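# Move one glass graduated cylinder from cart to bench

## Task

Take one graduated cylinder off the cart's top tray and set it upright on the working surface of the shelved bench. Every other graduated cylinder must also be standing at the end. No cylinder may tip over or reach the floor, and none may break: glass breaks if dropped from more than a few centimetres or knocked hard. When finished, open the gripper and move the robot away, because a cylinder held in place only by the robot does not count. The robot itself must not topple or be left leaning.

## Robot and tools

Robot: TidyBot++, a wheeled base 0.54 m long, 0.50 m wide and 0.38 m tall on four powered casters, with one seven-joint arm and a two-finger gripper. The shoulder is 0.12 m ahead of the base centre and 0.68 m up. Cameras: base_camera (fixed on the base, 644x364) and wrist_camera (fisheye on the hand, 644x476, looking along the fingers). The arm begins folded with the hand down, sticking out up to 0.08 m ahead of the base.

Frames: the base frame sits on the floor below the base centre, x forward, y left, z up. hand_pose is reported in it and marks the point between the finger pads; the hand's own z axis runs out along the fingers and its y axis is the closing direction. The odometry frame is where the base frame was at the start. base_odometry heading is positive to the left, range -3.142 to 3.142, and drifts a few centimetres and degrees over many moves, since wheel slip counts as travel. base_tilt is in degrees, forward and right positive.

execute_actions: argument actions is a list with one action (or empty, which only reports state and images). An action may contain base, joints, or both, plus optional speeds; its motions start together. base holds exactly one key, each an offset from where the base last measured itself: translate_m (metres, forward positive, -2 to 2), strafe_m (metres, left positive, -2 to 2), rotate_rad (radians, counter-clockwise from above positive, -6.3 to 6.3). joints is a set of absolute targets by name: joint_1_rad (any angle; positive turns the arm clockwise seen from above, opposite to rotate_rad), joint_2_rad (shoulder, -2.249 to 2.249), joint_3_rad (any angle), joint_4_rad (elbow, -2.579 to 2.579), joint_5_rad (any angle), joint_6_rad (wrist, -2.099 to 2.099), joint_7_rad (any angle; hand down, positive turns it counter-clockwise from above; at 1.57 the fingers open left-right), gripper_pos (0 open, about 85 mm gap, to 1 closed; gap roughly 85 x (1 - gripper_pos) mm). Continuous joints take the short way, so turn more than half a revolution in several steps. speeds caps top speed for that action: translate_m and strafe_m 0.05 to 0.5 m/s, rotate_rad 0.1 to 1.57 rad/s. A base move needing over 8.667 s, any action over 15 s, an unknown key or an out-of-range value is rejected and nothing moves. cameras picks which images come back: base_camera, wrist_camera, all (default), or [] for none.

Arm geometry: upper arm 0.42 m, forearm 0.31 m, hand 0.31 m to the hand point. With joint_1_rad 0, joint_3_rad 3.14 and joint_5_rad 0 the arm moves in the base's x-z plane; segment tilts from vertical (forward positive) are joint_2_rad, joint_2_rad - joint_4_rad, and joint_2_rad - joint_4_rad - joint_6_rad. Sum length x sin for reach ahead of the shoulder and length x cos for height above it. A downward hand reaches at most about 0.94 m above the floor, only near the base. Closed fingertips extend about 20 mm beyond the hand point.

wait: seconds, 0 to 10; commands nothing, returns state and images. zoom_image: camera plus region [x0, y0, x1, y1] in pixels of that camera's latest image, at most 504 by 504. read_manual: only licence texts. finished_scene: scene number; ends the scene for good and reports success, so call it only once the cylinder stands on the bench, released, with the robot clear.

Results: joint_positions, hand_pose, gripper_pos, base_odometry, base_tilt, motor_effort (percent of max, with the action's peak in brackets, biased and noisy), and status lines. done means reached within tolerance; for the base it only means the wheels turned as commanded. off_target means it stopped short and may still push; for the gripper at 1 it means something is held, the reading showing the width. contact_stop or time_out means the target was dropped and it holds in place. joint command not followed with a cause line means a self-collision check blocked the arm targets (gripper still acts); not_followed joints may retry later. ARM HIT means the arm struck the base or itself; nothing prevents arm-to-base contact. on_its_own lists uncommanded motion. MOTOR HOT warns from 60 °C; OVER-TEMPERATURE FAULT at 75 °C lets the arm sag and marks joints limit_stop_at_motor_heat, so resend targets. A torque fault (joints 1-4 limit 104.5 N m, 5-7 limit 51.3) freezes the arm and gripper 10 s and drops the rest of the call; the base keeps going. A stop in one call cancels later motion calls in the same reply.

Accuracy: friction and load leave the hand a centimetre or more off; correct by sending last command plus (wanted minus read), but never command a joint to its current reading while carrying something or it sinks. Trust camera images over hand_pose. Joints not named in an action may still push toward old targets.

Cautions: go slowly near the glass, approach the cylinder with open fingers, grip it firmly, lift straight up, and set it down gently on the bench before opening. Don't bump the other cylinders. Avoid driving the base while the arm is snagged on anything high, which can tip the robot; horizontal force on a raised hand can lift wheels. A blocked base pushes hard and may still report done. Loose objects can occasionally be nudged by an outside push, so check that everything still stands before ending. Shorter robot motion time is better.

Each tool is called after "Call:" by a JSON object that holds its "api" and its "payload".

## Session

Call:
{"api": "execute_actions", "payload": {"actions": []}}

Scene clock: 0.00 s.
base_odometry: x=+0.000 y=+0.000 heading=+0.000 (m, m, rad; odometry frame)
base_tilt: forward=-0.4 right=-0.1 (deg)
base_status: not commanded
joint_positions: joint_1_rad=-0.043 joint_2_rad=-0.341 joint_3_rad=+3.168 joint_4_rad=-2.502 joint_5_rad=-0.001 joint_6_rad=-0.910 joint_7_rad=+1.535 gripper_pos=+0.000
joint_status: not commanded
motor_effort: joint_1_rad=+0 joint_2_rad=-1 joint_3_rad=-1 joint_4_rad=+16 joint_5_rad=+0 joint_6_rad=+1 joint_7_rad=-1 (%)
hand_pose: x=+0.2617 y=+0.0049 z=+0.5931 quat_wxyz=(-0.006, +0.999, -0.010, +0.035) (m; base frame)
pictures: base_camera, wrist_camera
Images, in order (width x height): base_camera 644x364, wrist_camera 644x476.

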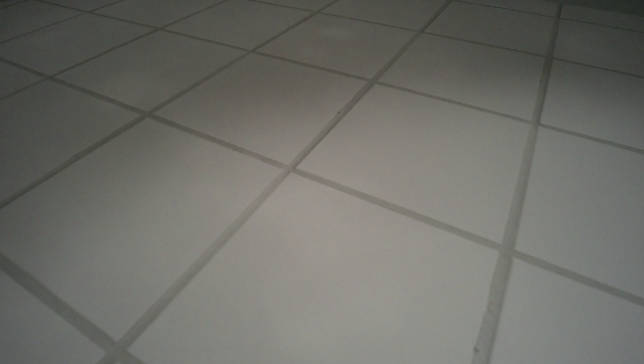

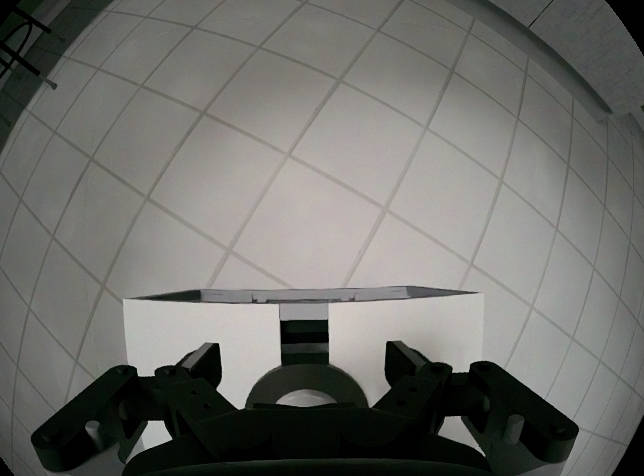

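Call:
{"api": "execute_actions", "payload": {"actions": [{"joints":{"joint_6_rad":0.45}}], "cameras": ["wrist_camera"]}}

Call:
{"api": "execute_actions", "payload": {"actions": [{"base":{"rotate_rad":3.14}}], "cameras": ["wrist_camera"]}}

Scene clock: 1.83 s.
base_odometry: x=+0.000 y=+0.000 heading=+0.000 (m, m, rad; odometry frame)
base_tilt: forward=-0.4 right=-0.1 (deg)
base_status: not commanded
joint_positions: joint_1_rad=-0.043 joint_2_rad=-0.341 joint_3_rad=+3.168 joint_4_rad=-2.501 joint_5_rad=-0.001 joint_6_rad=+0.445 joint_7_rad=+1.535 gripper_pos=+0.000
joint_status: all done
motor_effort: joint_1_rad=+0(0) joint_2_rad=-5(5) joint_3_rad=+1(0) joint_4_rad=+21(21) joint_5_rad=+0(0) joint_6_rad=+9(10) joint_7_rad=-1(1) (%)
hand_pose: x=+0.5479 y=+0.0070 z=+0.8593 quat_wxyz=(-0.021, +0.756, -0.010, +0.654) (m; base frame)
pictures: wrist_camera
Images, in order (width x height): wrist_camera 644x476.

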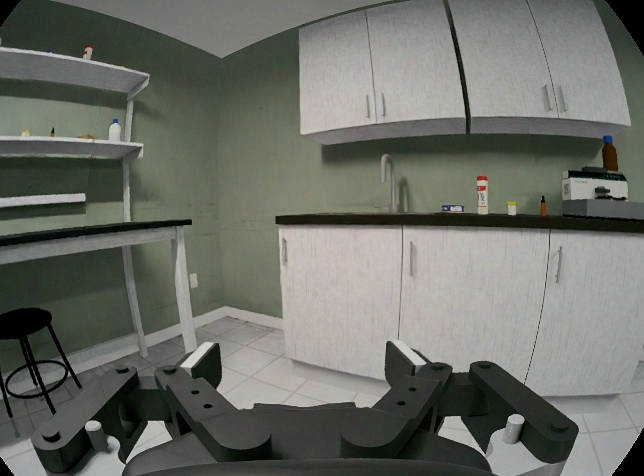

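Scene clock: 5.13 s.
base_odometry: x=+0.000 y=+0.000 heading=+3.140 (m, m, rad; odometry frame)
base_tilt: forward=-0.4 right=-0.1 (deg)
base_status: done
joint_positions: joint_1_rad=-0.043 joint_2_rad=-0.341 joint_3_rad=+3.168 joint_4_rad=-2.501 joint_5_rad=-0.001 joint_6_rad=+0.445 joint_7_rad=+1.535 gripper_pos=+0.000
joint_status: not commanded
motor_effort: joint_1_rad=+0(2) joint_2_rad=-5(6) joint_3_rad=+0(1) joint_4_rad=+22(22) joint_5_rad=+0(0) joint_6_rad=+9(9) joint_7_rad=+0(0) (%)
hand_pose: x=+0.5479 y=+0.0070 z=+0.8593 quat_wxyz=(-0.021, +0.756, -0.010, +0.654) (m; base frame)
pictures: wrist_camera
Images, in order (width x height): wrist_camera 644x476.

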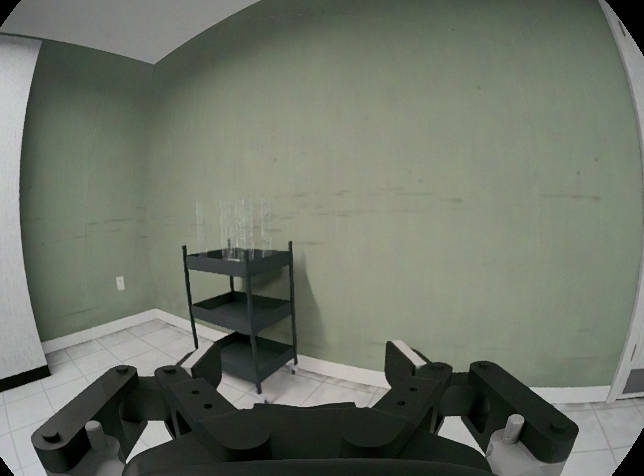

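Call:
{"api": "zoom_image", "payload": {"camera": "wrist_camera", "region": [160,180,320,410]}}

Region (160, 180, 320, 410) of wrist_camera's 644x476 image, scaled by 2.191; it fills the left 351 columns of this view, and the rest is white.

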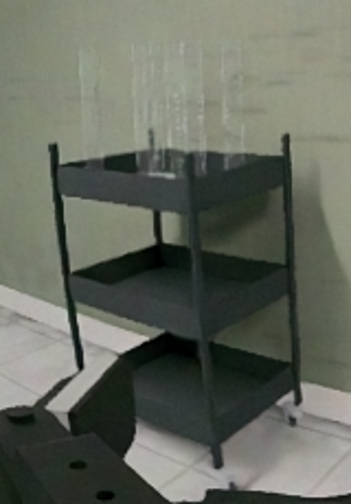

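Call:
{"api": "execute_actions", "payload": {"actions": [{"base":{"rotate_rad":-0.54}}], "cameras": []}}

Call:
{"api": "execute_actions", "payload": {"actions": [{"base":{"strafe_m":1.25},"joints":{"joint_6_rad":0.2}}], "cameras": ["wrist_camera"]}}

Scene clock: 7.50 s.
base_odometry: x=+0.000 y=+0.000 heading=+2.601 (m, m, rad; odometry frame)
base_tilt: forward=-0.4 right=-0.1 (deg)
base_status: done
joint_positions: joint_1_rad=-0.043 joint_2_rad=-0.341 joint_3_rad=+3.168 joint_4_rad=-2.501 joint_5_rad=-0.001 joint_6_rad=+0.445 joint_7_rad=+1.535 gripper_pos=+0.000
joint_status: not commanded
motor_effort: joint_1_rad=+0(1) joint_2_rad=-5(6) joint_3_rad=+0(2) joint_4_rad=+21(22) joint_5_rad=+0(0) joint_6_rad=+9(9) joint_7_rad=+0(1) (%)
hand_pose: x=+0.5479 y=+0.0070 z=+0.8593 quat_wxyz=(-0.021, +0.756, -0.010, +0.654) (m; base frame)
pictures: none
No camera images: the call's "cameras" was empty. Leave "cameras" out to get every camera's image.

Scene clock: 11.40 s.
base_odometry: x=-0.645 y=-1.071 heading=+2.600 (m, m, rad; odometry frame)
base_tilt: forward=-0.4 right=-0.1 (deg)
base_status: done
joint_positions: joint_1_rad=-0.043 joint_2_rad=-0.340 joint_3_rad=+3.168 joint_4_rad=-2.506 joint_5_rad=-0.001 joint_6_rad=+0.207 joint_7_rad=+1.535 gripper_pos=+0.000
joint_status: all done
motor_effort: joint_1_rad=+0(1) joint_2_rad=-5(6) joint_3_rad=+0(2) joint_4_rad=+21(23) joint_5_rad=+0(0) joint_6_rad=+9(9) joint_7_rad=-1(0) (%)
hand_pose: x=+0.5274 y=+0.0074 z=+0.7847 quat_wxyz=(-0.019, +0.830, -0.011, +0.557) (m; base frame)
pictures: wrist_camera
Images, in order (width x height): wrist_camera 644x476.

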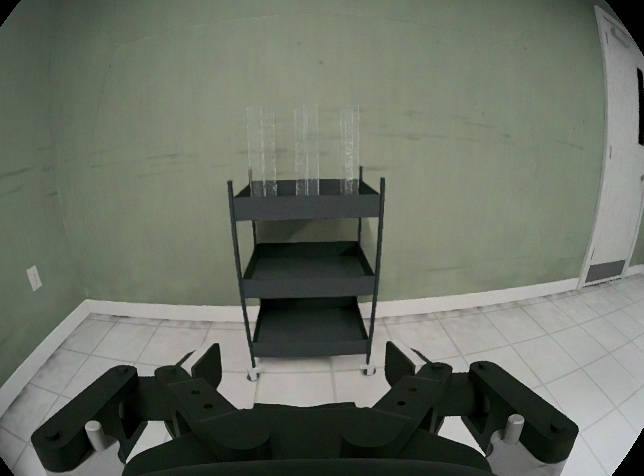

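Call:
{"api": "execute_actions", "payload": {"actions": [{"base":{"translate_m":0.2},"joints":{"joint_1_rad":0,"joint_2_rad":0.3,"joint_3_rad":3.14,"joint_4_rad":-2.214,"joint_5_rad":0,"joint_6_rad":0.943,"joint_7_rad":1.57}}], "cameras": ["wrist_camera"]}}

Call:
{"api": "zoom_image", "payload": {"camera": "wrist_camera", "region": [180,140,460,350]}}

Scene clock: 13.53 s.
base_odometry: x=-0.816 y=-0.968 heading=+2.601 (m, m, rad; odometry frame)
base_tilt: forward=-0.4 right=-0.2 (deg)
base_status: done
joint_positions: joint_1_rad=-0.021 joint_2_rad=+0.293 joint_3_rad=+3.161 joint_4_rad=-2.231 joint_5_rad=-0.001 joint_6_rad=+0.917 joint_7_rad=+1.542 gripper_pos=+0.000
joint_status: all done
motor_effort: joint_1_rad=+0(1) joint_2_rad=-23(23) joint_3_rad=+0(1) joint_4_rad=+16(22) joint_5_rad=+0(0) joint_6_rad=+9(9) joint_7_rad=+0(1) (%)
hand_pose: x=+0.7339 y=+0.0035 z=+0.8172 quat_wxyz=(-0.009, +0.720, -0.008, +0.694) (m; base frame)
pictures: wrist_camera
Images, in order (width x height): wrist_camera 644x476.

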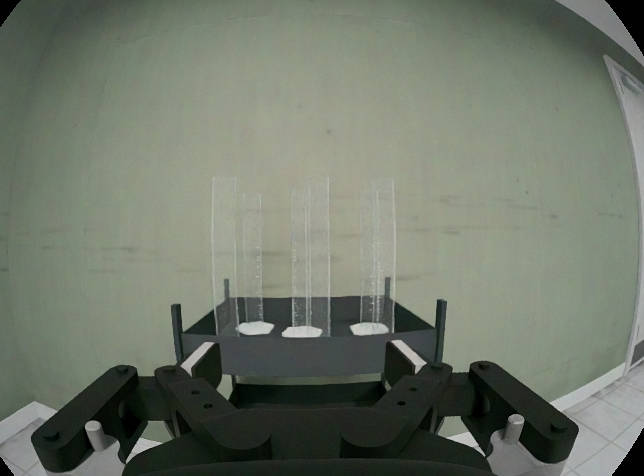

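Region (180, 140, 460, 350) of wrist_camera's 644x476 image, scaled by 1.800; it fills the top 378 rows of this view, and the rest is white.

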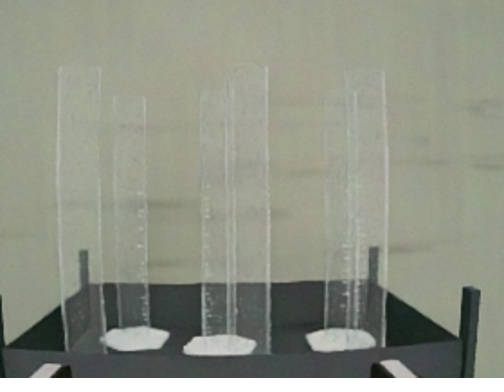

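Call:
{"api": "execute_actions", "payload": {"actions": [{"base":{"strafe_m":0.165},"joints":{"joint_1_rad":0.02,"joint_4_rad":-2.0,"joint_6_rad":0.75}}], "cameras": ["wrist_camera"]}}

Call:
{"api": "execute_actions", "payload": {"actions": [{"base":{"translate_m":0.15},"speeds":{"translate_m":0.15}}], "cameras": ["wrist_camera"]}}

Scene clock: 15.60 s.
base_odometry: x=-0.902 y=-1.110 heading=+2.601 (m, m, rad; odometry frame)
base_tilt: forward=-0.4 right=-0.1 (deg)
base_status: done
joint_positions: joint_1_rad=+0.005 joint_2_rad=+0.293 joint_3_rad=+3.150 joint_4_rad=-2.012 joint_5_rad=-0.001 joint_6_rad=+0.777 joint_7_rad=+1.542 gripper_pos=+0.000
joint_status: all done
motor_effort: joint_1_rad=+0(2) joint_2_rad=-25(25) joint_3_rad=+0(0) joint_4_rad=+20(20) joint_5_rad=+0(0) joint_6_rad=+9(9) joint_7_rad=+0(1) (%)
hand_pose: x=+0.7848 y=-0.0071 z=+0.8872 quat_wxyz=(-0.005, +0.692, -0.014, +0.722) (m; base frame)
pictures: wrist_camera
Images, in order (width x height): wrist_camera 644x476.

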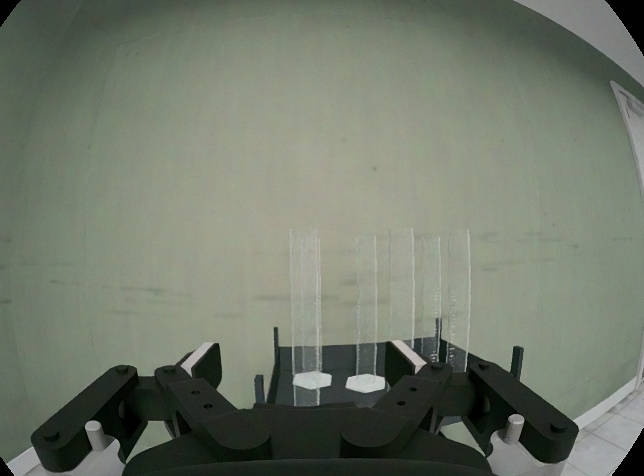

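Scene clock: 17.27 s.
base_odometry: x=-1.030 y=-1.032 heading=+2.601 (m, m, rad; odometry frame)
base_tilt: forward=-0.4 right=-0.2 (deg)
base_status: done
joint_positions: joint_1_rad=+0.005 joint_2_rad=+0.297 joint_3_rad=+3.150 joint_4_rad=-2.011 joint_5_rad=-0.001 joint_6_rad=+0.776 joint_7_rad=+1.542 gripper_pos=+0.000
joint_status: not commanded
motor_effort: joint_1_rad=+0(1) joint_2_rad=-25(27) joint_3_rad=-1(1) joint_4_rad=+20(22) joint_5_rad=+0(0) joint_6_rad=+9(9) joint_7_rad=-1(0) (%)
hand_pose: x=+0.7859 y=-0.0071 z=+0.8848 quat_wxyz=(-0.005, +0.693, -0.014, +0.721) (m; base frame)
pictures: wrist_camera
Images, in order (width x height): wrist_camera 644x476.

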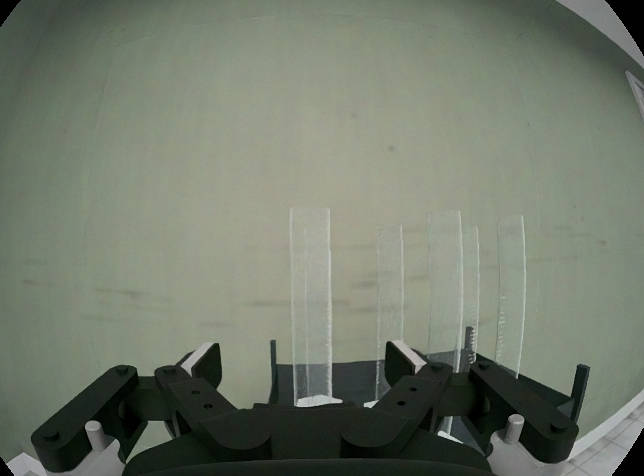

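Call:
{"api": "execute_actions", "payload": {"actions": [{"base":{"translate_m":0.13},"speeds":{"translate_m":0.1}}], "cameras": ["wrist_camera"]}}

Scene clock: 19.40 s.
base_odometry: x=-1.142 y=-0.966 heading=+2.601 (m, m, rad; odometry frame)
base_tilt: forward=-0.4 right=-0.1 (deg)
base_status: done
joint_positions: joint_1_rad=+0.005 joint_2_rad=+0.299 joint_3_rad=+3.150 joint_4_rad=-2.011 joint_5_rad=-0.001 joint_6_rad=+0.775 joint_7_rad=+1.542 gripper_pos=+0.000
joint_status: not commanded
motor_effort: joint_1_rad=+0(1) joint_2_rad=-25(27) joint_3_rad=-2(1) joint_4_rad=+20(21) joint_5_rad=+0(0) joint_6_rad=+9(9) joint_7_rad=+0(1) (%)
hand_pose: x=+0.7865 y=-0.0071 z=+0.8836 quat_wxyz=(-0.005, +0.694, -0.014, +0.720) (m; base frame)
pictures: wrist_camera
Images, in order (width x height): wrist_camera 644x476.

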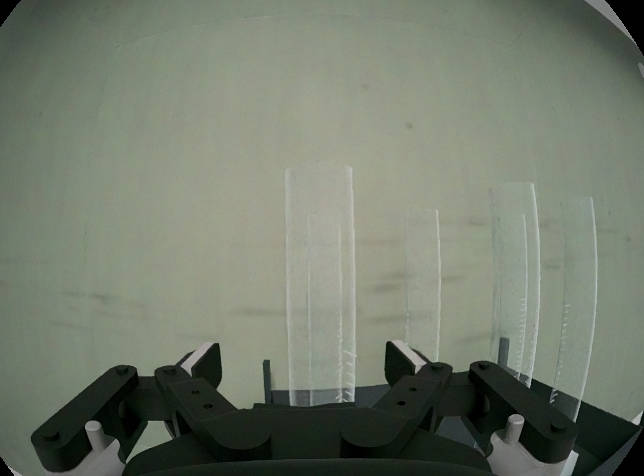

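Call:
{"api": "execute_actions", "payload": {"actions": [{"base":{"strafe_m":-0.01},"speeds":{"strafe_m":0.05}}], "cameras": []}}

Call:
{"api": "execute_actions", "payload": {"actions": [{"base":{"translate_m":0.07},"speeds":{"translate_m":0.06}}]}}

Scene clock: 20.20 s.
base_odometry: x=-1.137 y=-0.957 heading=+2.601 (m, m, rad; odometry frame)
base_tilt: forward=-0.4 right=-0.1 (deg)
base_status: done
joint_positions: joint_1_rad=+0.009 joint_2_rad=+0.299 joint_3_rad=+3.150 joint_4_rad=-2.011 joint_5_rad=-0.001 joint_6_rad=+0.775 joint_7_rad=+1.542 gripper_pos=+0.000
joint_status: not commanded
motor_effort: joint_1_rad=-1(2) joint_2_rad=-26(26) joint_3_rad=-1(1) joint_4_rad=+20(20) joint_5_rad=+0(1) joint_6_rad=+10(9) joint_7_rad=+0(0) (%)
hand_pose: x=+0.7864 y=-0.0098 z=+0.8836 quat_wxyz=(-0.003, +0.694, -0.016, +0.720) (m; base frame)
pictures: none
No camera images: the call's "cameras" was empty. Leave "cameras" out to get every camera's image.

Scene clock: 21.83 s.
base_odometry: x=-1.197 y=-0.921 heading=+2.601 (m, m, rad; odometry frame)
base_tilt: forward=-0.4 right=-0.2 (deg)
base_status: done
joint_positions: joint_1_rad=+0.009 joint_2_rad=+0.299 joint_3_rad=+3.150 joint_4_rad=-2.010 joint_5_rad=-0.001 joint_6_rad=+0.775 joint_7_rad=+1.542 gripper_pos=+0.000
joint_status: not commanded
motor_effort: joint_1_rad=+0(1) joint_2_rad=-25(27) joint_3_rad=+0(1) joint_4_rad=+20(21) joint_5_rad=+0(0) joint_6_rad=+10(9) joint_7_rad=+0(0) (%)
hand_pose: x=+0.7865 y=-0.0099 z=+0.8835 quat_wxyz=(-0.003, +0.694, -0.016, +0.720) (m; base frame)
pictures: base_camera, wrist_camera
Images, in order (width x height): base_camera 644x364, wrist_camera 644x476.

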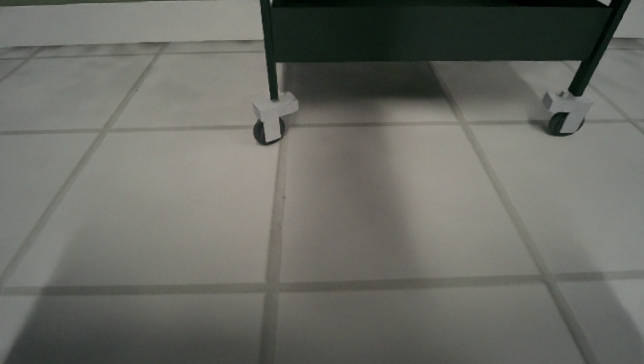

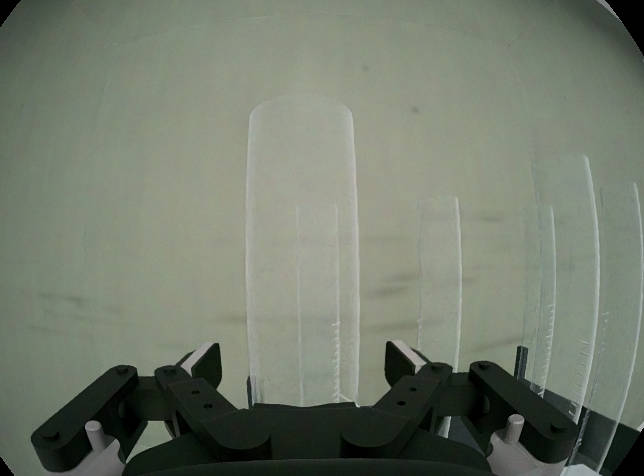

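Call:
{"api": "execute_actions", "payload": {"actions": [{"joints":{"gripper_pos":1}}], "cameras": ["wrist_camera"]}}

Scene clock: 23.03 s.
base_odometry: x=-1.197 y=-0.921 heading=+2.601 (m, m, rad; odometry frame)
base_tilt: forward=-0.4 right=-0.1 (deg)
base_status: not commanded
joint_positions: joint_1_rad=+0.009 joint_2_rad=+0.299 joint_3_rad=+3.150 joint_4_rad=-2.010 joint_5_rad=-0.001 joint_6_rad=+0.775 joint_7_rad=+1.543 gripper_pos=+0.560
joint_status: gripper_pos off_target (ended at +0.560, target +1.000)
motor_effort: joint_1_rad=+0(0) joint_2_rad=-26(26) joint_3_rad=+0(0) joint_4_rad=+20(21) joint_5_rad=+0(0) joint_6_rad=+9(10) joint_7_rad=+0(1) (%)
hand_pose: x=+0.7865 y=-0.0099 z=+0.8835 quat_wxyz=(-0.003, +0.694, -0.015, +0.720) (m; base frame)
pictures: wrist_camera
Images, in order (width x height): wrist_camera 644x476.

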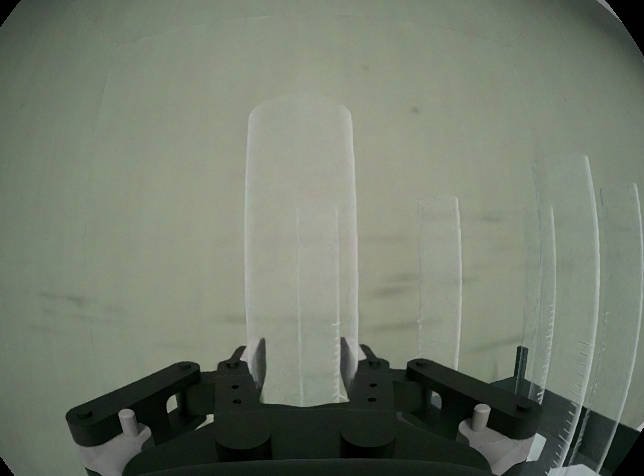

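Call:
{"api": "execute_actions", "payload": {"actions": [{"joints":{"joint_2_rad":0.2,"joint_4_rad":-1.84,"joint_6_rad":0.49}}], "cameras": []}}

Call:
{"api": "execute_actions", "payload": {"actions": [{"joints":{"joint_2_rad":0.08,"joint_4_rad":-1.64,"joint_6_rad":0.17}}]}}

Scene clock: 24.47 s.
base_odometry: x=-1.197 y=-0.921 heading=+2.601 (m, m, rad; odometry frame)
base_tilt: forward=-0.4 right=-0.1 (deg)
base_status: not commanded
joint_positions: joint_1_rad=+0.009 joint_2_rad=+0.214 joint_3_rad=+3.150 joint_4_rad=-1.861 joint_5_rad=-0.001 joint_6_rad=+0.506 joint_7_rad=+1.543 gripper_pos=+0.560
joint_status: all done
motor_effort: joint_1_rad=-1(0) joint_2_rad=-27(29) joint_3_rad=+0(1) joint_4_rad=+25(25) joint_5_rad=+0(0) joint_6_rad=+11(13) joint_7_rad=+0(0) (%)
hand_pose: x=+0.7948 y=-0.0101 z=+0.9416 quat_wxyz=(-0.003, +0.706, -0.016, +0.708) (m; base frame)
pictures: none
No camera images: the call's "cameras" was empty. Leave "cameras" out to get every camera's image.

Scene clock: 25.90 s.
base_odometry: x=-1.197 y=-0.921 heading=+2.601 (m, m, rad; odometry frame)
base_tilt: forward=-0.4 right=-0.2 (deg)
base_status: not commanded
joint_positions: joint_1_rad=+0.009 joint_2_rad=+0.089 joint_3_rad=+3.150 joint_4_rad=-1.658 joint_5_rad=-0.001 joint_6_rad=+0.186 joint_7_rad=+1.543 gripper_pos=+0.560
joint_status: all done
motor_effort: joint_1_rad=+0(0) joint_2_rad=-24(29) joint_3_rad=+0(1) joint_4_rad=+27(27) joint_5_rad=+0(0) joint_6_rad=+11(12) joint_7_rad=+0(0) (%)
hand_pose: x=+0.7770 y=-0.0099 z=+1.0490 quat_wxyz=(-0.004, +0.703, -0.016, +0.711) (m; base frame)
pictures: base_camera, wrist_camera
Images, in order (width x height): base_camera 644x364, wrist_camera 644x476.

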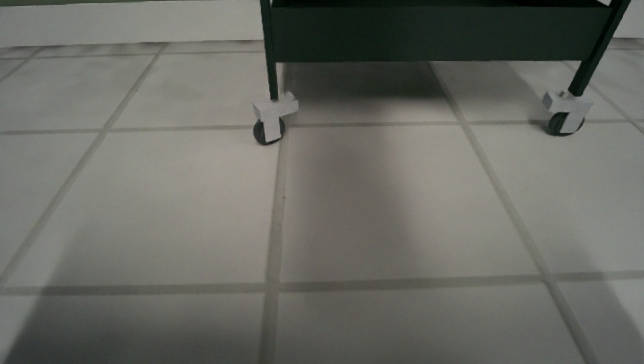

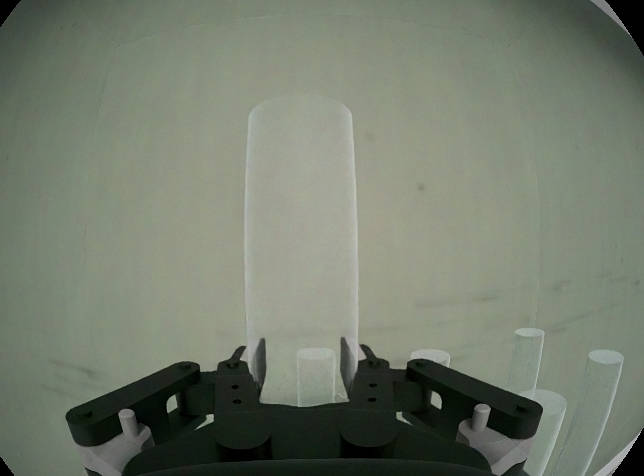

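Call:
{"api": "execute_actions", "payload": {"actions": [{"base":{"translate_m":-0.5},"speeds":{"translate_m":0.3}}], "cameras": ["wrist_camera"]}}

Call:
{"api": "execute_actions", "payload": {"actions": [{"base":{"rotate_rad":-1.571},"speeds":{"rotate_rad":0.8}}], "cameras": ["wrist_camera"]}}

Scene clock: 28.97 s.
base_odometry: x=-0.768 y=-1.178 heading=+2.601 (m, m, rad; odometry frame)
base_tilt: forward=-0.4 right=-0.1 (deg)
base_status: done
joint_positions: joint_1_rad=+0.010 joint_2_rad=+0.091 joint_3_rad=+3.149 joint_4_rad=-1.658 joint_5_rad=-0.001 joint_6_rad=+0.183 joint_7_rad=+1.543 gripper_pos=+0.561
joint_status: not commanded
motor_effort: joint_1_rad=+0(2) joint_2_rad=-24(27) joint_3_rad=+0(2) joint_4_rad=+27(29) joint_5_rad=+0(0) joint_6_rad=+10(11) joint_7_rad=+0(0) (%)
hand_pose: x=+0.7778 y=-0.0101 z=+1.0467 quat_wxyz=(-0.004, +0.705, -0.016, +0.709) (m; base frame)
pictures: wrist_camera
Images, in order (width x height): wrist_camera 644x476.

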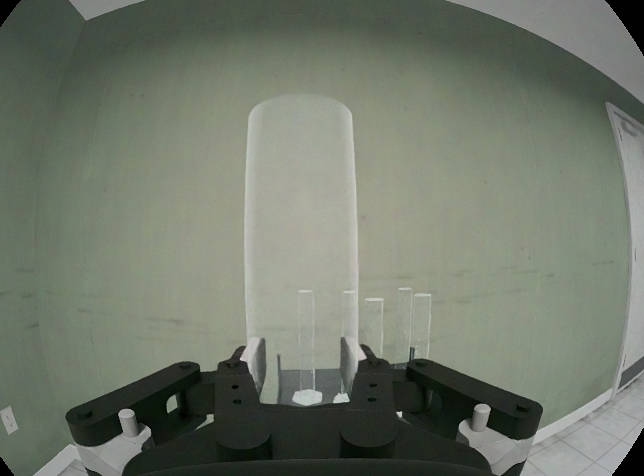

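Scene clock: 31.73 s.
base_odometry: x=-0.768 y=-1.178 heading=+1.030 (m, m, rad; odometry frame)
base_tilt: forward=-0.4 right=-0.1 (deg)
base_status: done
joint_positions: joint_1_rad=+0.020 joint_2_rad=+0.091 joint_3_rad=+3.143 joint_4_rad=-1.658 joint_5_rad=-0.001 joint_6_rad=+0.183 joint_7_rad=+1.543 gripper_pos=+0.561
joint_status: not commanded
motor_effort: joint_1_rad=+0(3) joint_2_rad=-24(25) joint_3_rad=+0(3) joint_4_rad=+27(27) joint_5_rad=+0(0) joint_6_rad=+11(11) joint_7_rad=+0(1) (%)
hand_pose: x=+0.7777 y=-0.0132 z=+1.0467 quat_wxyz=(-0.002, +0.705, -0.018, +0.709) (m; base frame)
pictures: wrist_camera
Images, in order (width x height): wrist_camera 644x476.

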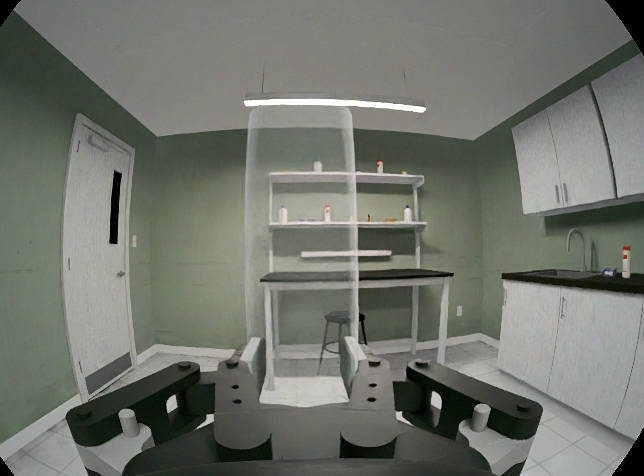

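Call:
{"api": "execute_actions", "payload": {"actions": [{"base":{"strafe_m":-0.8},"speeds":{"strafe_m":0.4}}], "cameras": []}}

Call:
{"api": "execute_actions", "payload": {"actions": [{"base":{"translate_m":1.7},"speeds":{"translate_m":0.4}}]}}

Scene clock: 35.10 s.
base_odometry: x=-0.082 y=-1.590 heading=+1.030 (m, m, rad; odometry frame)
base_tilt: forward=-0.4 right=-0.1 (deg)
base_status: done
joint_positions: joint_1_rad=+0.020 joint_2_rad=+0.091 joint_3_rad=+3.143 joint_4_rad=-1.658 joint_5_rad=-0.001 joint_6_rad=+0.183 joint_7_rad=+1.543 gripper_pos=+0.561
joint_status: not commanded
motor_effort: joint_1_rad=-1(3) joint_2_rad=-24(25) joint_3_rad=+0(2) joint_4_rad=+27(28) joint_5_rad=+0(0) joint_6_rad=+11(12) joint_7_rad=-1(0) (%)
hand_pose: x=+0.7777 y=-0.0131 z=+1.0467 quat_wxyz=(-0.002, +0.705, -0.018, +0.709) (m; base frame)
pictures: none
No camera images: the call's "cameras" was empty. Leave "cameras" out to get every camera's image.

Scene clock: 40.50 s.
base_odometry: x=+0.794 y=-0.134 heading=+1.029 (m, m, rad; odometry frame)
base_tilt: forward=-0.4 right=-0.2 (deg)
base_status: done
joint_positions: joint_1_rad=+0.020 joint_2_rad=+0.093 joint_3_rad=+3.143 joint_4_rad=-1.658 joint_5_rad=-0.001 joint_6_rad=+0.182 joint_7_rad=+1.543 gripper_pos=+0.561
joint_status: not commanded
motor_effort: joint_1_rad=-1(2) joint_2_rad=-25(27) joint_3_rad=+0(1) joint_4_rad=+27(29) joint_5_rad=+0(0) joint_6_rad=+11(12) joint_7_rad=+0(0) (%)
hand_pose: x=+0.7786 y=-0.0131 z=+1.0448 quat_wxyz=(-0.002, +0.706, -0.018, +0.708) (m; base frame)
pictures: base_camera, wrist_camera
Images, in order (width x height): base_camera 644x364, wrist_camera 644x476.

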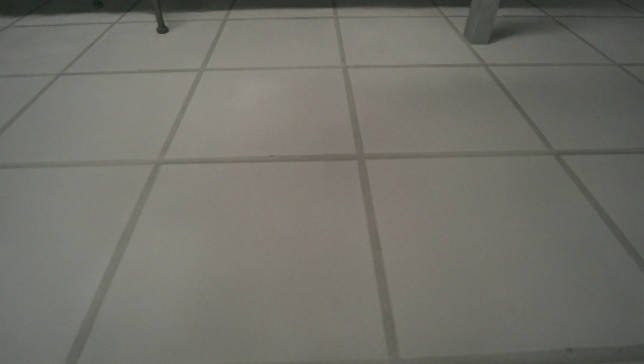

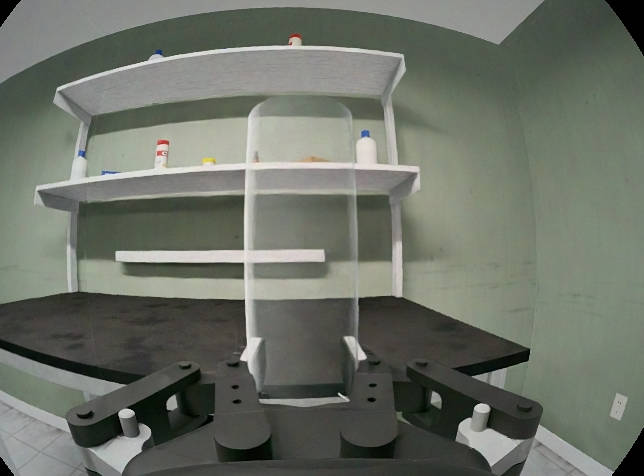

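Call:
{"api": "execute_actions", "payload": {"actions": [{"joints":{"joint_2_rad":-0.01,"joint_4_rad":-1.33,"joint_6_rad":-0.24}}]}}

Scene clock: 42.30 s.
base_odometry: x=+0.794 y=-0.134 heading=+1.029 (m, m, rad; odometry frame)
base_tilt: forward=-0.4 right=-0.1 (deg)
base_status: not commanded
joint_positions: joint_1_rad=+0.020 joint_2_rad=-0.001 joint_3_rad=+3.143 joint_4_rad=-1.349 joint_5_rad=-0.001 joint_6_rad=-0.224 joint_7_rad=+1.543 gripper_pos=+0.561
joint_status: all done
motor_effort: joint_1_rad=+0(0) joint_2_rad=-21(26) joint_3_rad=+1(1) joint_4_rad=+27(29) joint_5_rad=+0(0) joint_6_rad=+11(11) joint_7_rad=+0(0) (%)
hand_pose: x=+0.7362 y=-0.0121 z=+1.1717 quat_wxyz=(-0.003, +0.707, -0.018, +0.707) (m; base frame)
pictures: base_camera, wrist_camera
Images, in order (width x height): base_camera 644x364, wrist_camera 644x476.

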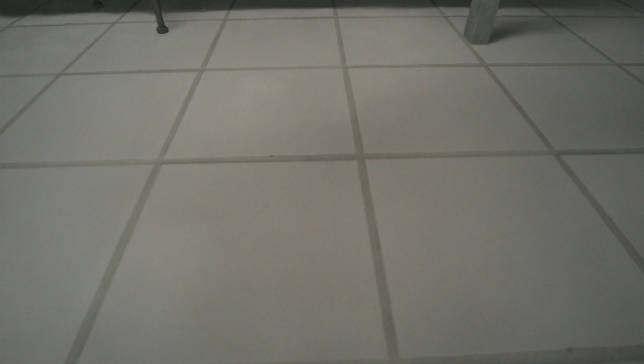

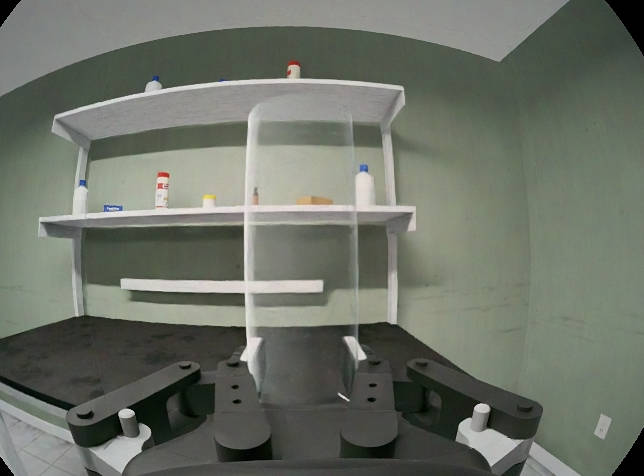

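Call:
{"api": "execute_actions", "payload": {"actions": [{"base":{"translate_m":0.15},"speeds":{"translate_m":0.1}}]}}

Scene clock: 44.67 s.
base_odometry: x=+0.872 y=-0.005 heading=+1.029 (m, m, rad; odometry frame)
base_tilt: forward=-0.4 right=-0.1 (deg)
base_status: done
joint_positions: joint_1_rad=+0.020 joint_2_rad=+0.003 joint_3_rad=+3.143 joint_4_rad=-1.349 joint_5_rad=-0.001 joint_6_rad=-0.226 joint_7_rad=+1.543 gripper_pos=+0.561
joint_status: not commanded
motor_effort: joint_1_rad=+0(1) joint_2_rad=-21(24) joint_3_rad=+0(0) joint_4_rad=+27(28) joint_5_rad=+0(0) joint_6_rad=+11(12) joint_7_rad=+0(0) (%)
hand_pose: x=+0.7382 y=-0.0121 z=+1.1687 quat_wxyz=(-0.003, +0.709, -0.018, +0.705) (m; base frame)
pictures: base_camera, wrist_camera
Images, in order (width x height): base_camera 644x364, wrist_camera 644x476.

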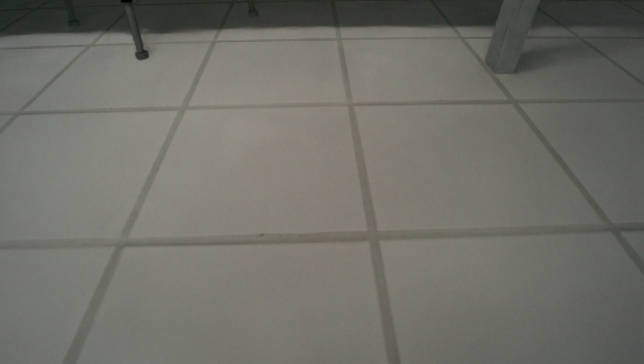

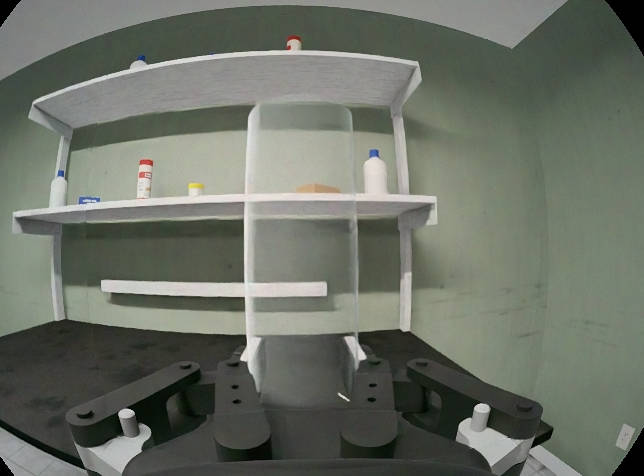

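Call:
{"api": "execute_actions", "payload": {"actions": [{"joints":{"joint_4_rad":-1.15,"joint_6_rad":-0.42}}], "cameras": []}}

Call:
{"api": "execute_actions", "payload": {"actions": [{"base":{"translate_m":0.24},"speeds":{"translate_m":0.08}}]}}

Scene clock: 46.17 s.
base_odometry: x=+0.872 y=-0.005 heading=+1.029 (m, m, rad; odometry frame)
base_tilt: forward=-0.4 right=-0.1 (deg)
base_status: not commanded
joint_positions: joint_1_rad=+0.020 joint_2_rad=+0.000 joint_3_rad=+3.143 joint_4_rad=-1.172 joint_5_rad=-0.001 joint_6_rad=-0.404 joint_7_rad=+1.543 gripper_pos=+0.561
joint_status: all done
motor_effort: joint_1_rad=+0(0) joint_2_rad=-20(22) joint_3_rad=+0(0) joint_4_rad=+25(27) joint_5_rad=+0(0) joint_6_rad=+11(11) joint_7_rad=-1(0) (%)
hand_pose: x=+0.7201 y=-0.0117 z=+1.2231 quat_wxyz=(-0.003, +0.709, -0.018, +0.705) (m; base frame)
pictures: none
No camera images: the call's "cameras" was empty. Leave "cameras" out to get every camera's image.

Scene clock: 49.67 s.
base_odometry: x=+0.996 y=+0.201 heading=+1.028 (m, m, rad; odometry frame)
base_tilt: forward=-0.4 right=-0.1 (deg)
base_status: done
joint_positions: joint_1_rad=+0.020 joint_2_rad=+0.002 joint_3_rad=+3.143 joint_4_rad=-1.172 joint_5_rad=-0.001 joint_6_rad=-0.405 joint_7_rad=+1.543 gripper_pos=+0.561
joint_status: not commanded
motor_effort: joint_1_rad=+0(1) joint_2_rad=-21(23) joint_3_rad=+1(0) joint_4_rad=+26(26) joint_5_rad=+0(0) joint_6_rad=+11(11) joint_7_rad=+0(1) (%)
hand_pose: x=+0.7209 y=-0.0117 z=+1.2217 quat_wxyz=(-0.003, +0.710, -0.018, +0.704) (m; base frame)
pictures: base_camera, wrist_camera
Images, in order (width x height): base_camera 644x364, wrist_camera 644x476.

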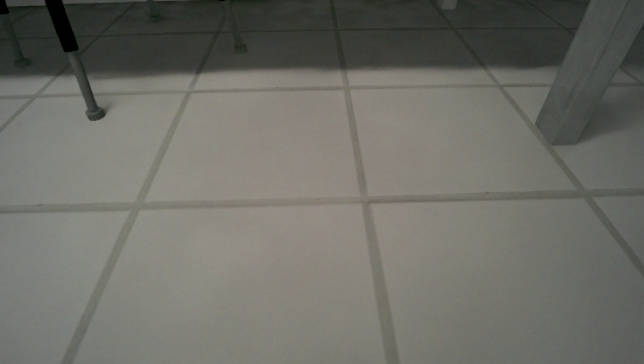

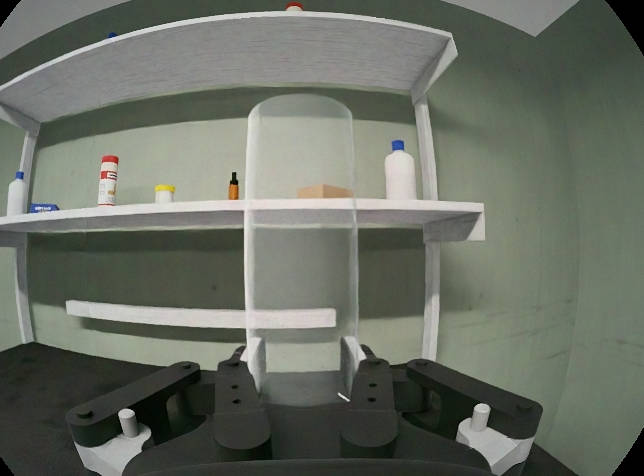

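Call:
{"api": "execute_actions", "payload": {"actions": [{"base":{"translate_m":0.07},"speeds":{"translate_m":0.06}}], "cameras": []}}

Call:
{"api": "execute_actions", "payload": {"actions": [{"joints":{"joint_4_rad":-1.3,"joint_6_rad":-0.27}}]}}

Scene clock: 51.53 s.
base_odometry: x=+1.032 y=+0.261 heading=+1.028 (m, m, rad; odometry frame)
base_tilt: forward=-0.4 right=-0.1 (deg)
base_status: done
joint_positions: joint_1_rad=+0.020 joint_2_rad=+0.002 joint_3_rad=+3.143 joint_4_rad=-1.172 joint_5_rad=-0.001 joint_6_rad=-0.406 joint_7_rad=+1.543 gripper_pos=+0.561
joint_status: not commanded
motor_effort: joint_1_rad=+0(1) joint_2_rad=-20(23) joint_3_rad=-1(0) joint_4_rad=+26(26) joint_5_rad=+0(0) joint_6_rad=+10(11) joint_7_rad=+0(0) (%)
hand_pose: x=+0.7208 y=-0.0117 z=+1.2216 quat_wxyz=(-0.003, +0.710, -0.018, +0.704) (m; base frame)
pictures: none
No camera images: the call's "cameras" was empty. Leave "cameras" out to get every camera's image.

Scene clock: 52.60 s.
base_odometry: x=+1.032 y=+0.261 heading=+1.028 (m, m, rad; odometry frame)
base_tilt: forward=-0.4 right=-0.2 (deg)
base_status: not commanded
joint_positions: joint_1_rad=+0.020 joint_2_rad=+0.003 joint_3_rad=+3.143 joint_4_rad=-1.305 joint_5_rad=-0.001 joint_6_rad=-0.310 joint_7_rad=+1.543 gripper_pos=+0.561
joint_status: all done
motor_effort: joint_1_rad=+0(0) joint_2_rad=-21(22) joint_3_rad=+0(0) joint_4_rad=+26(27) joint_5_rad=+0(0) joint_6_rad=+11(13) joint_7_rad=+0(1) (%)
hand_pose: x=+0.7346 y=-0.0120 z=+1.1698 quat_wxyz=(-0.003, +0.723, -0.018, +0.690) (m; base frame)
pictures: base_camera, wrist_camera
Images, in order (width x height): base_camera 644x364, wrist_camera 644x476.

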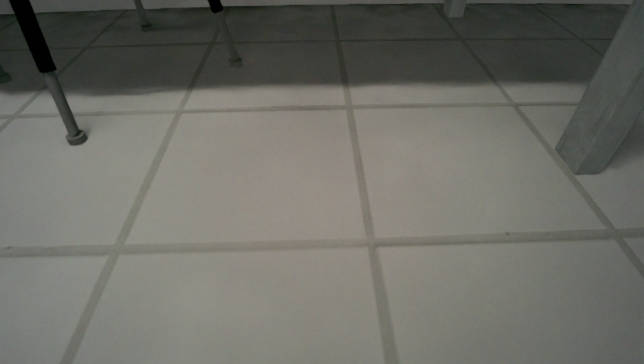

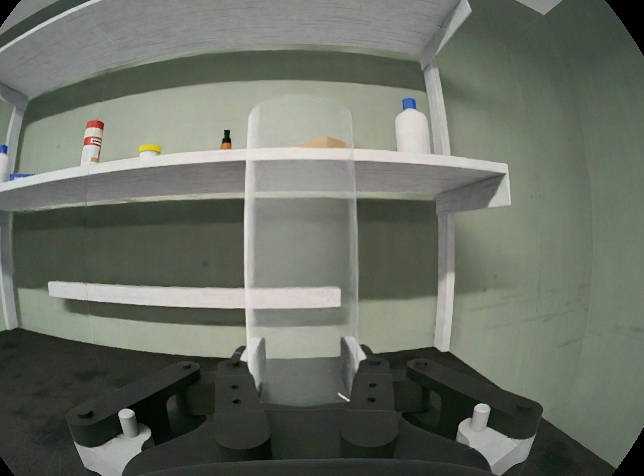

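Call:
{"api": "execute_actions", "payload": {"actions": [{"joints":{"joint_4_rad":-1.39,"joint_6_rad":-0.105}}], "cameras": ["wrist_camera"]}}

Scene clock: 53.67 s.
base_odometry: x=+1.032 y=+0.261 heading=+1.028 (m, m, rad; odometry frame)
base_tilt: forward=-0.4 right=-0.1 (deg)
base_status: not commanded
joint_positions: joint_1_rad=+0.020 joint_2_rad=+0.003 joint_3_rad=+3.143 joint_4_rad=-1.392 joint_5_rad=-0.001 joint_6_rad=-0.143 joint_7_rad=+1.543 gripper_pos=+0.561
joint_status: all done
motor_effort: joint_1_rad=+0(0) joint_2_rad=-21(22) joint_3_rad=-1(0) joint_4_rad=+27(28) joint_5_rad=+1(0) joint_6_rad=+11(11) joint_7_rad=+0(0) (%)
hand_pose: x=+0.7407 y=-0.0122 z=+1.1681 quat_wxyz=(-0.003, +0.695, -0.018, +0.719) (m; base frame)
pictures: wrist_camera
Images, in order (width x height): wrist_camera 644x476.

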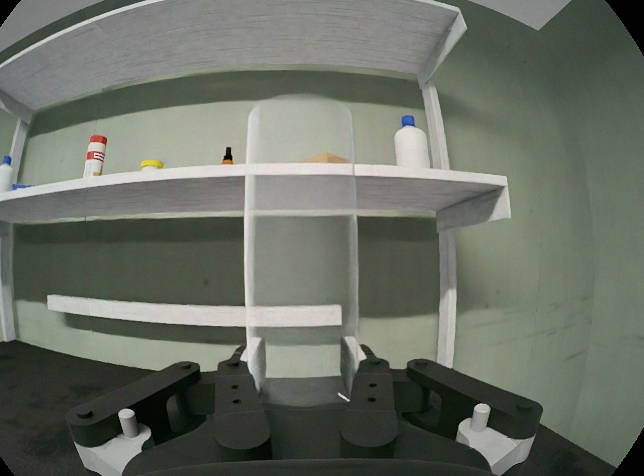

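Step down ~2.5 cm at a time.

Call:
{"api": "execute_actions", "payload": {"actions": [{"joints":{"joint_4_rad":-1.47,"joint_6_rad":-0.025}}], "cameras": []}}

Call:
{"api": "execute_actions", "payload": {"actions": [{"joints":{"joint_4_rad":-1.55,"joint_6_rad":0.055}}], "cameras": []}}

Scene clock: 54.70 s.
base_odometry: x=+1.032 y=+0.261 heading=+1.028 (m, m, rad; odometry frame)
base_tilt: forward=-0.4 right=-0.1 (deg)
base_status: not commanded
joint_positions: joint_1_rad=+0.020 joint_2_rad=+0.003 joint_3_rad=+3.143 joint_4_rad=-1.474 joint_5_rad=-0.001 joint_6_rad=-0.066 joint_7_rad=+1.543 gripper_pos=+0.561
joint_status: all done
motor_effort: joint_1_rad=+0(0) joint_2_rad=-21(23) joint_3_rad=-1(0) joint_4_rad=+27(28) joint_5_rad=+0(0) joint_6_rad=+11(11) joint_7_rad=+0(0) (%)
hand_pose: x=+0.7444 y=-0.0123 z=+1.1408 quat_wxyz=(-0.003, +0.697, -0.018, +0.717) (m; base frame)
pictures: none
No camera images: the call's "cameras" was empty. Leave "cameras" out to get every camera's image.

Scene clock: 55.57 s.
base_odometry: x=+1.032 y=+0.261 heading=+1.028 (m, m, rad; odometry frame)
base_tilt: forward=-0.4 right=-0.1 (deg)
base_status: not commanded
joint_positions: joint_1_rad=+0.020 joint_2_rad=-0.004 joint_3_rad=+3.143 joint_4_rad=-1.532 joint_5_rad=-0.001 joint_6_rad=+0.027 joint_7_rad=+1.543 gripper_pos=+0.561
joint_status: all done
motor_effort: joint_1_rad=+0(0) joint_2_rad=-18(21) joint_3_rad=+0(0) joint_4_rad=+24(27) joint_5_rad=+0(0) joint_6_rad=+9(10) joint_7_rad=+0(1) (%)
hand_pose: x=+0.7416 y=-0.0123 z=+1.1380 quat_wxyz=(-0.003, +0.682, -0.017, +0.732) (m; base frame)
pictures: none
No camera images: the call's "cameras" was empty. Leave "cameras" out to get every camera's image.

Call:
{"api": "execute_actions", "payload": {"actions": [{"joints":{"joint_4_rad":-1.52,"joint_6_rad":-0.04}}], "cameras": ["wrist_camera"]}}

Scene clock: 56.33 s.
base_odometry: x=+1.032 y=+0.261 heading=+1.028 (m, m, rad; odometry frame)
base_tilt: forward=-0.4 right=-0.1 (deg)
base_status: not commanded
joint_positions: joint_1_rad=+0.020 joint_2_rad=-0.005 joint_3_rad=+3.143 joint_4_rad=-1.517 joint_5_rad=-0.001 joint_6_rad=-0.006 joint_7_rad=+1.543 gripper_pos=+0.561
joint_status: all done
motor_effort: joint_1_rad=+0(1) joint_2_rad=-18(19) joint_3_rad=+0(1) joint_4_rad=+23(24) joint_5_rad=+0(0) joint_6_rad=+9(9) joint_7_rad=-1(0) (%)
hand_pose: x=+0.7417 y=-0.0123 z=+1.1370 quat_wxyz=(-0.003, +0.688, -0.018, +0.725) (m; base frame)
pictures: wrist_camera
Images, in order (width x height): wrist_camera 644x476.

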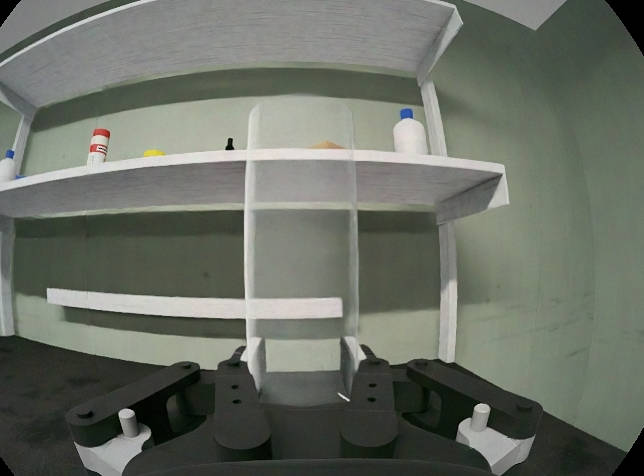

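Call:
{"api": "execute_actions", "payload": {"actions": [{"joints":{"gripper_pos":0}}], "cameras": ["wrist_camera"]}}

Call:
{"api": "execute_actions", "payload": {"actions": [{"base":{"translate_m":-0.4},"speeds":{"translate_m":0.2}}], "cameras": ["wrist_camera"]}}

Scene clock: 57.60 s.
base_odometry: x=+1.032 y=+0.261 heading=+1.028 (m, m, rad; odometry frame)
base_tilt: forward=-0.4 right=-0.1 (deg)
base_status: not commanded
joint_positions: joint_1_rad=+0.020 joint_2_rad=-0.005 joint_3_rad=+3.143 joint_4_rad=-1.517 joint_5_rad=-0.001 joint_6_rad=-0.012 joint_7_rad=+1.543 gripper_pos=+0.000
joint_status: all done
motor_effort: joint_1_rad=+0(0) joint_2_rad=-19(19) joint_3_rad=+0(0) joint_4_rad=+25(25) joint_5_rad=+0(0) joint_6_rad=+10(9) joint_7_rad=+0(0) (%)
hand_pose: x=+0.7417 y=-0.0123 z=+1.1352 quat_wxyz=(-0.003, +0.690, -0.018, +0.723) (m; base frame)
pictures: wrist_camera
Images, in order (width x height): wrist_camera 644x476.

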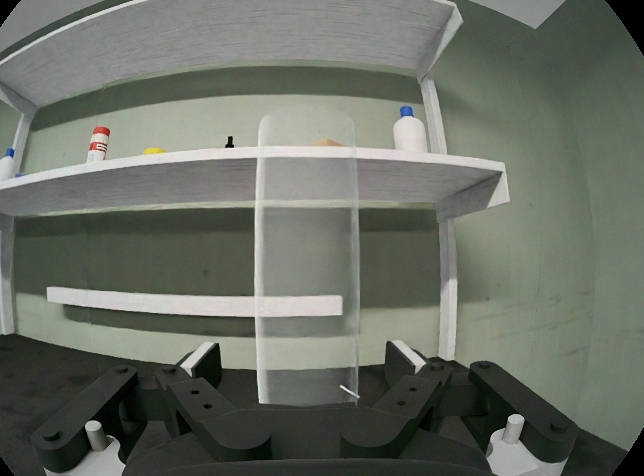

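Scene clock: 60.37 s.
base_odometry: x=+0.825 y=-0.082 heading=+1.027 (m, m, rad; odometry frame)
base_tilt: forward=-0.4 right=-0.1 (deg)
base_status: done
joint_positions: joint_1_rad=+0.020 joint_2_rad=-0.011 joint_3_rad=+3.143 joint_4_rad=-1.517 joint_5_rad=-0.001 joint_6_rad=-0.015 joint_7_rad=+1.543 gripper_pos=+0.000
joint_status: not commanded
motor_effort: joint_1_rad=+0(1) joint_2_rad=-19(23) joint_3_rad=-1(1) joint_4_rad=+25(26) joint_5_rad=+0(0) joint_6_rad=+9(10) joint_7_rad=+0(0) (%)
hand_pose: x=+0.7390 y=-0.0123 z=+1.1379 quat_wxyz=(-0.003, +0.689, -0.018, +0.724) (m; base frame)
pictures: wrist_camera
Images, in order (width x height): wrist_camera 644x476.

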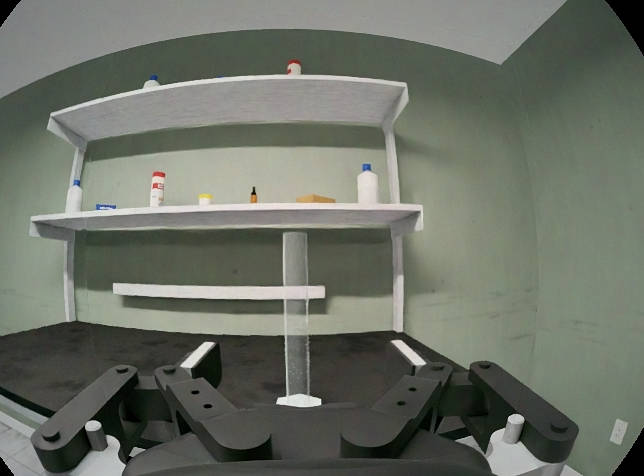

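Standing.

Call:
{"api": "finished_scene", "payload": {"scene": 1}}

The scene is finished: the task was done.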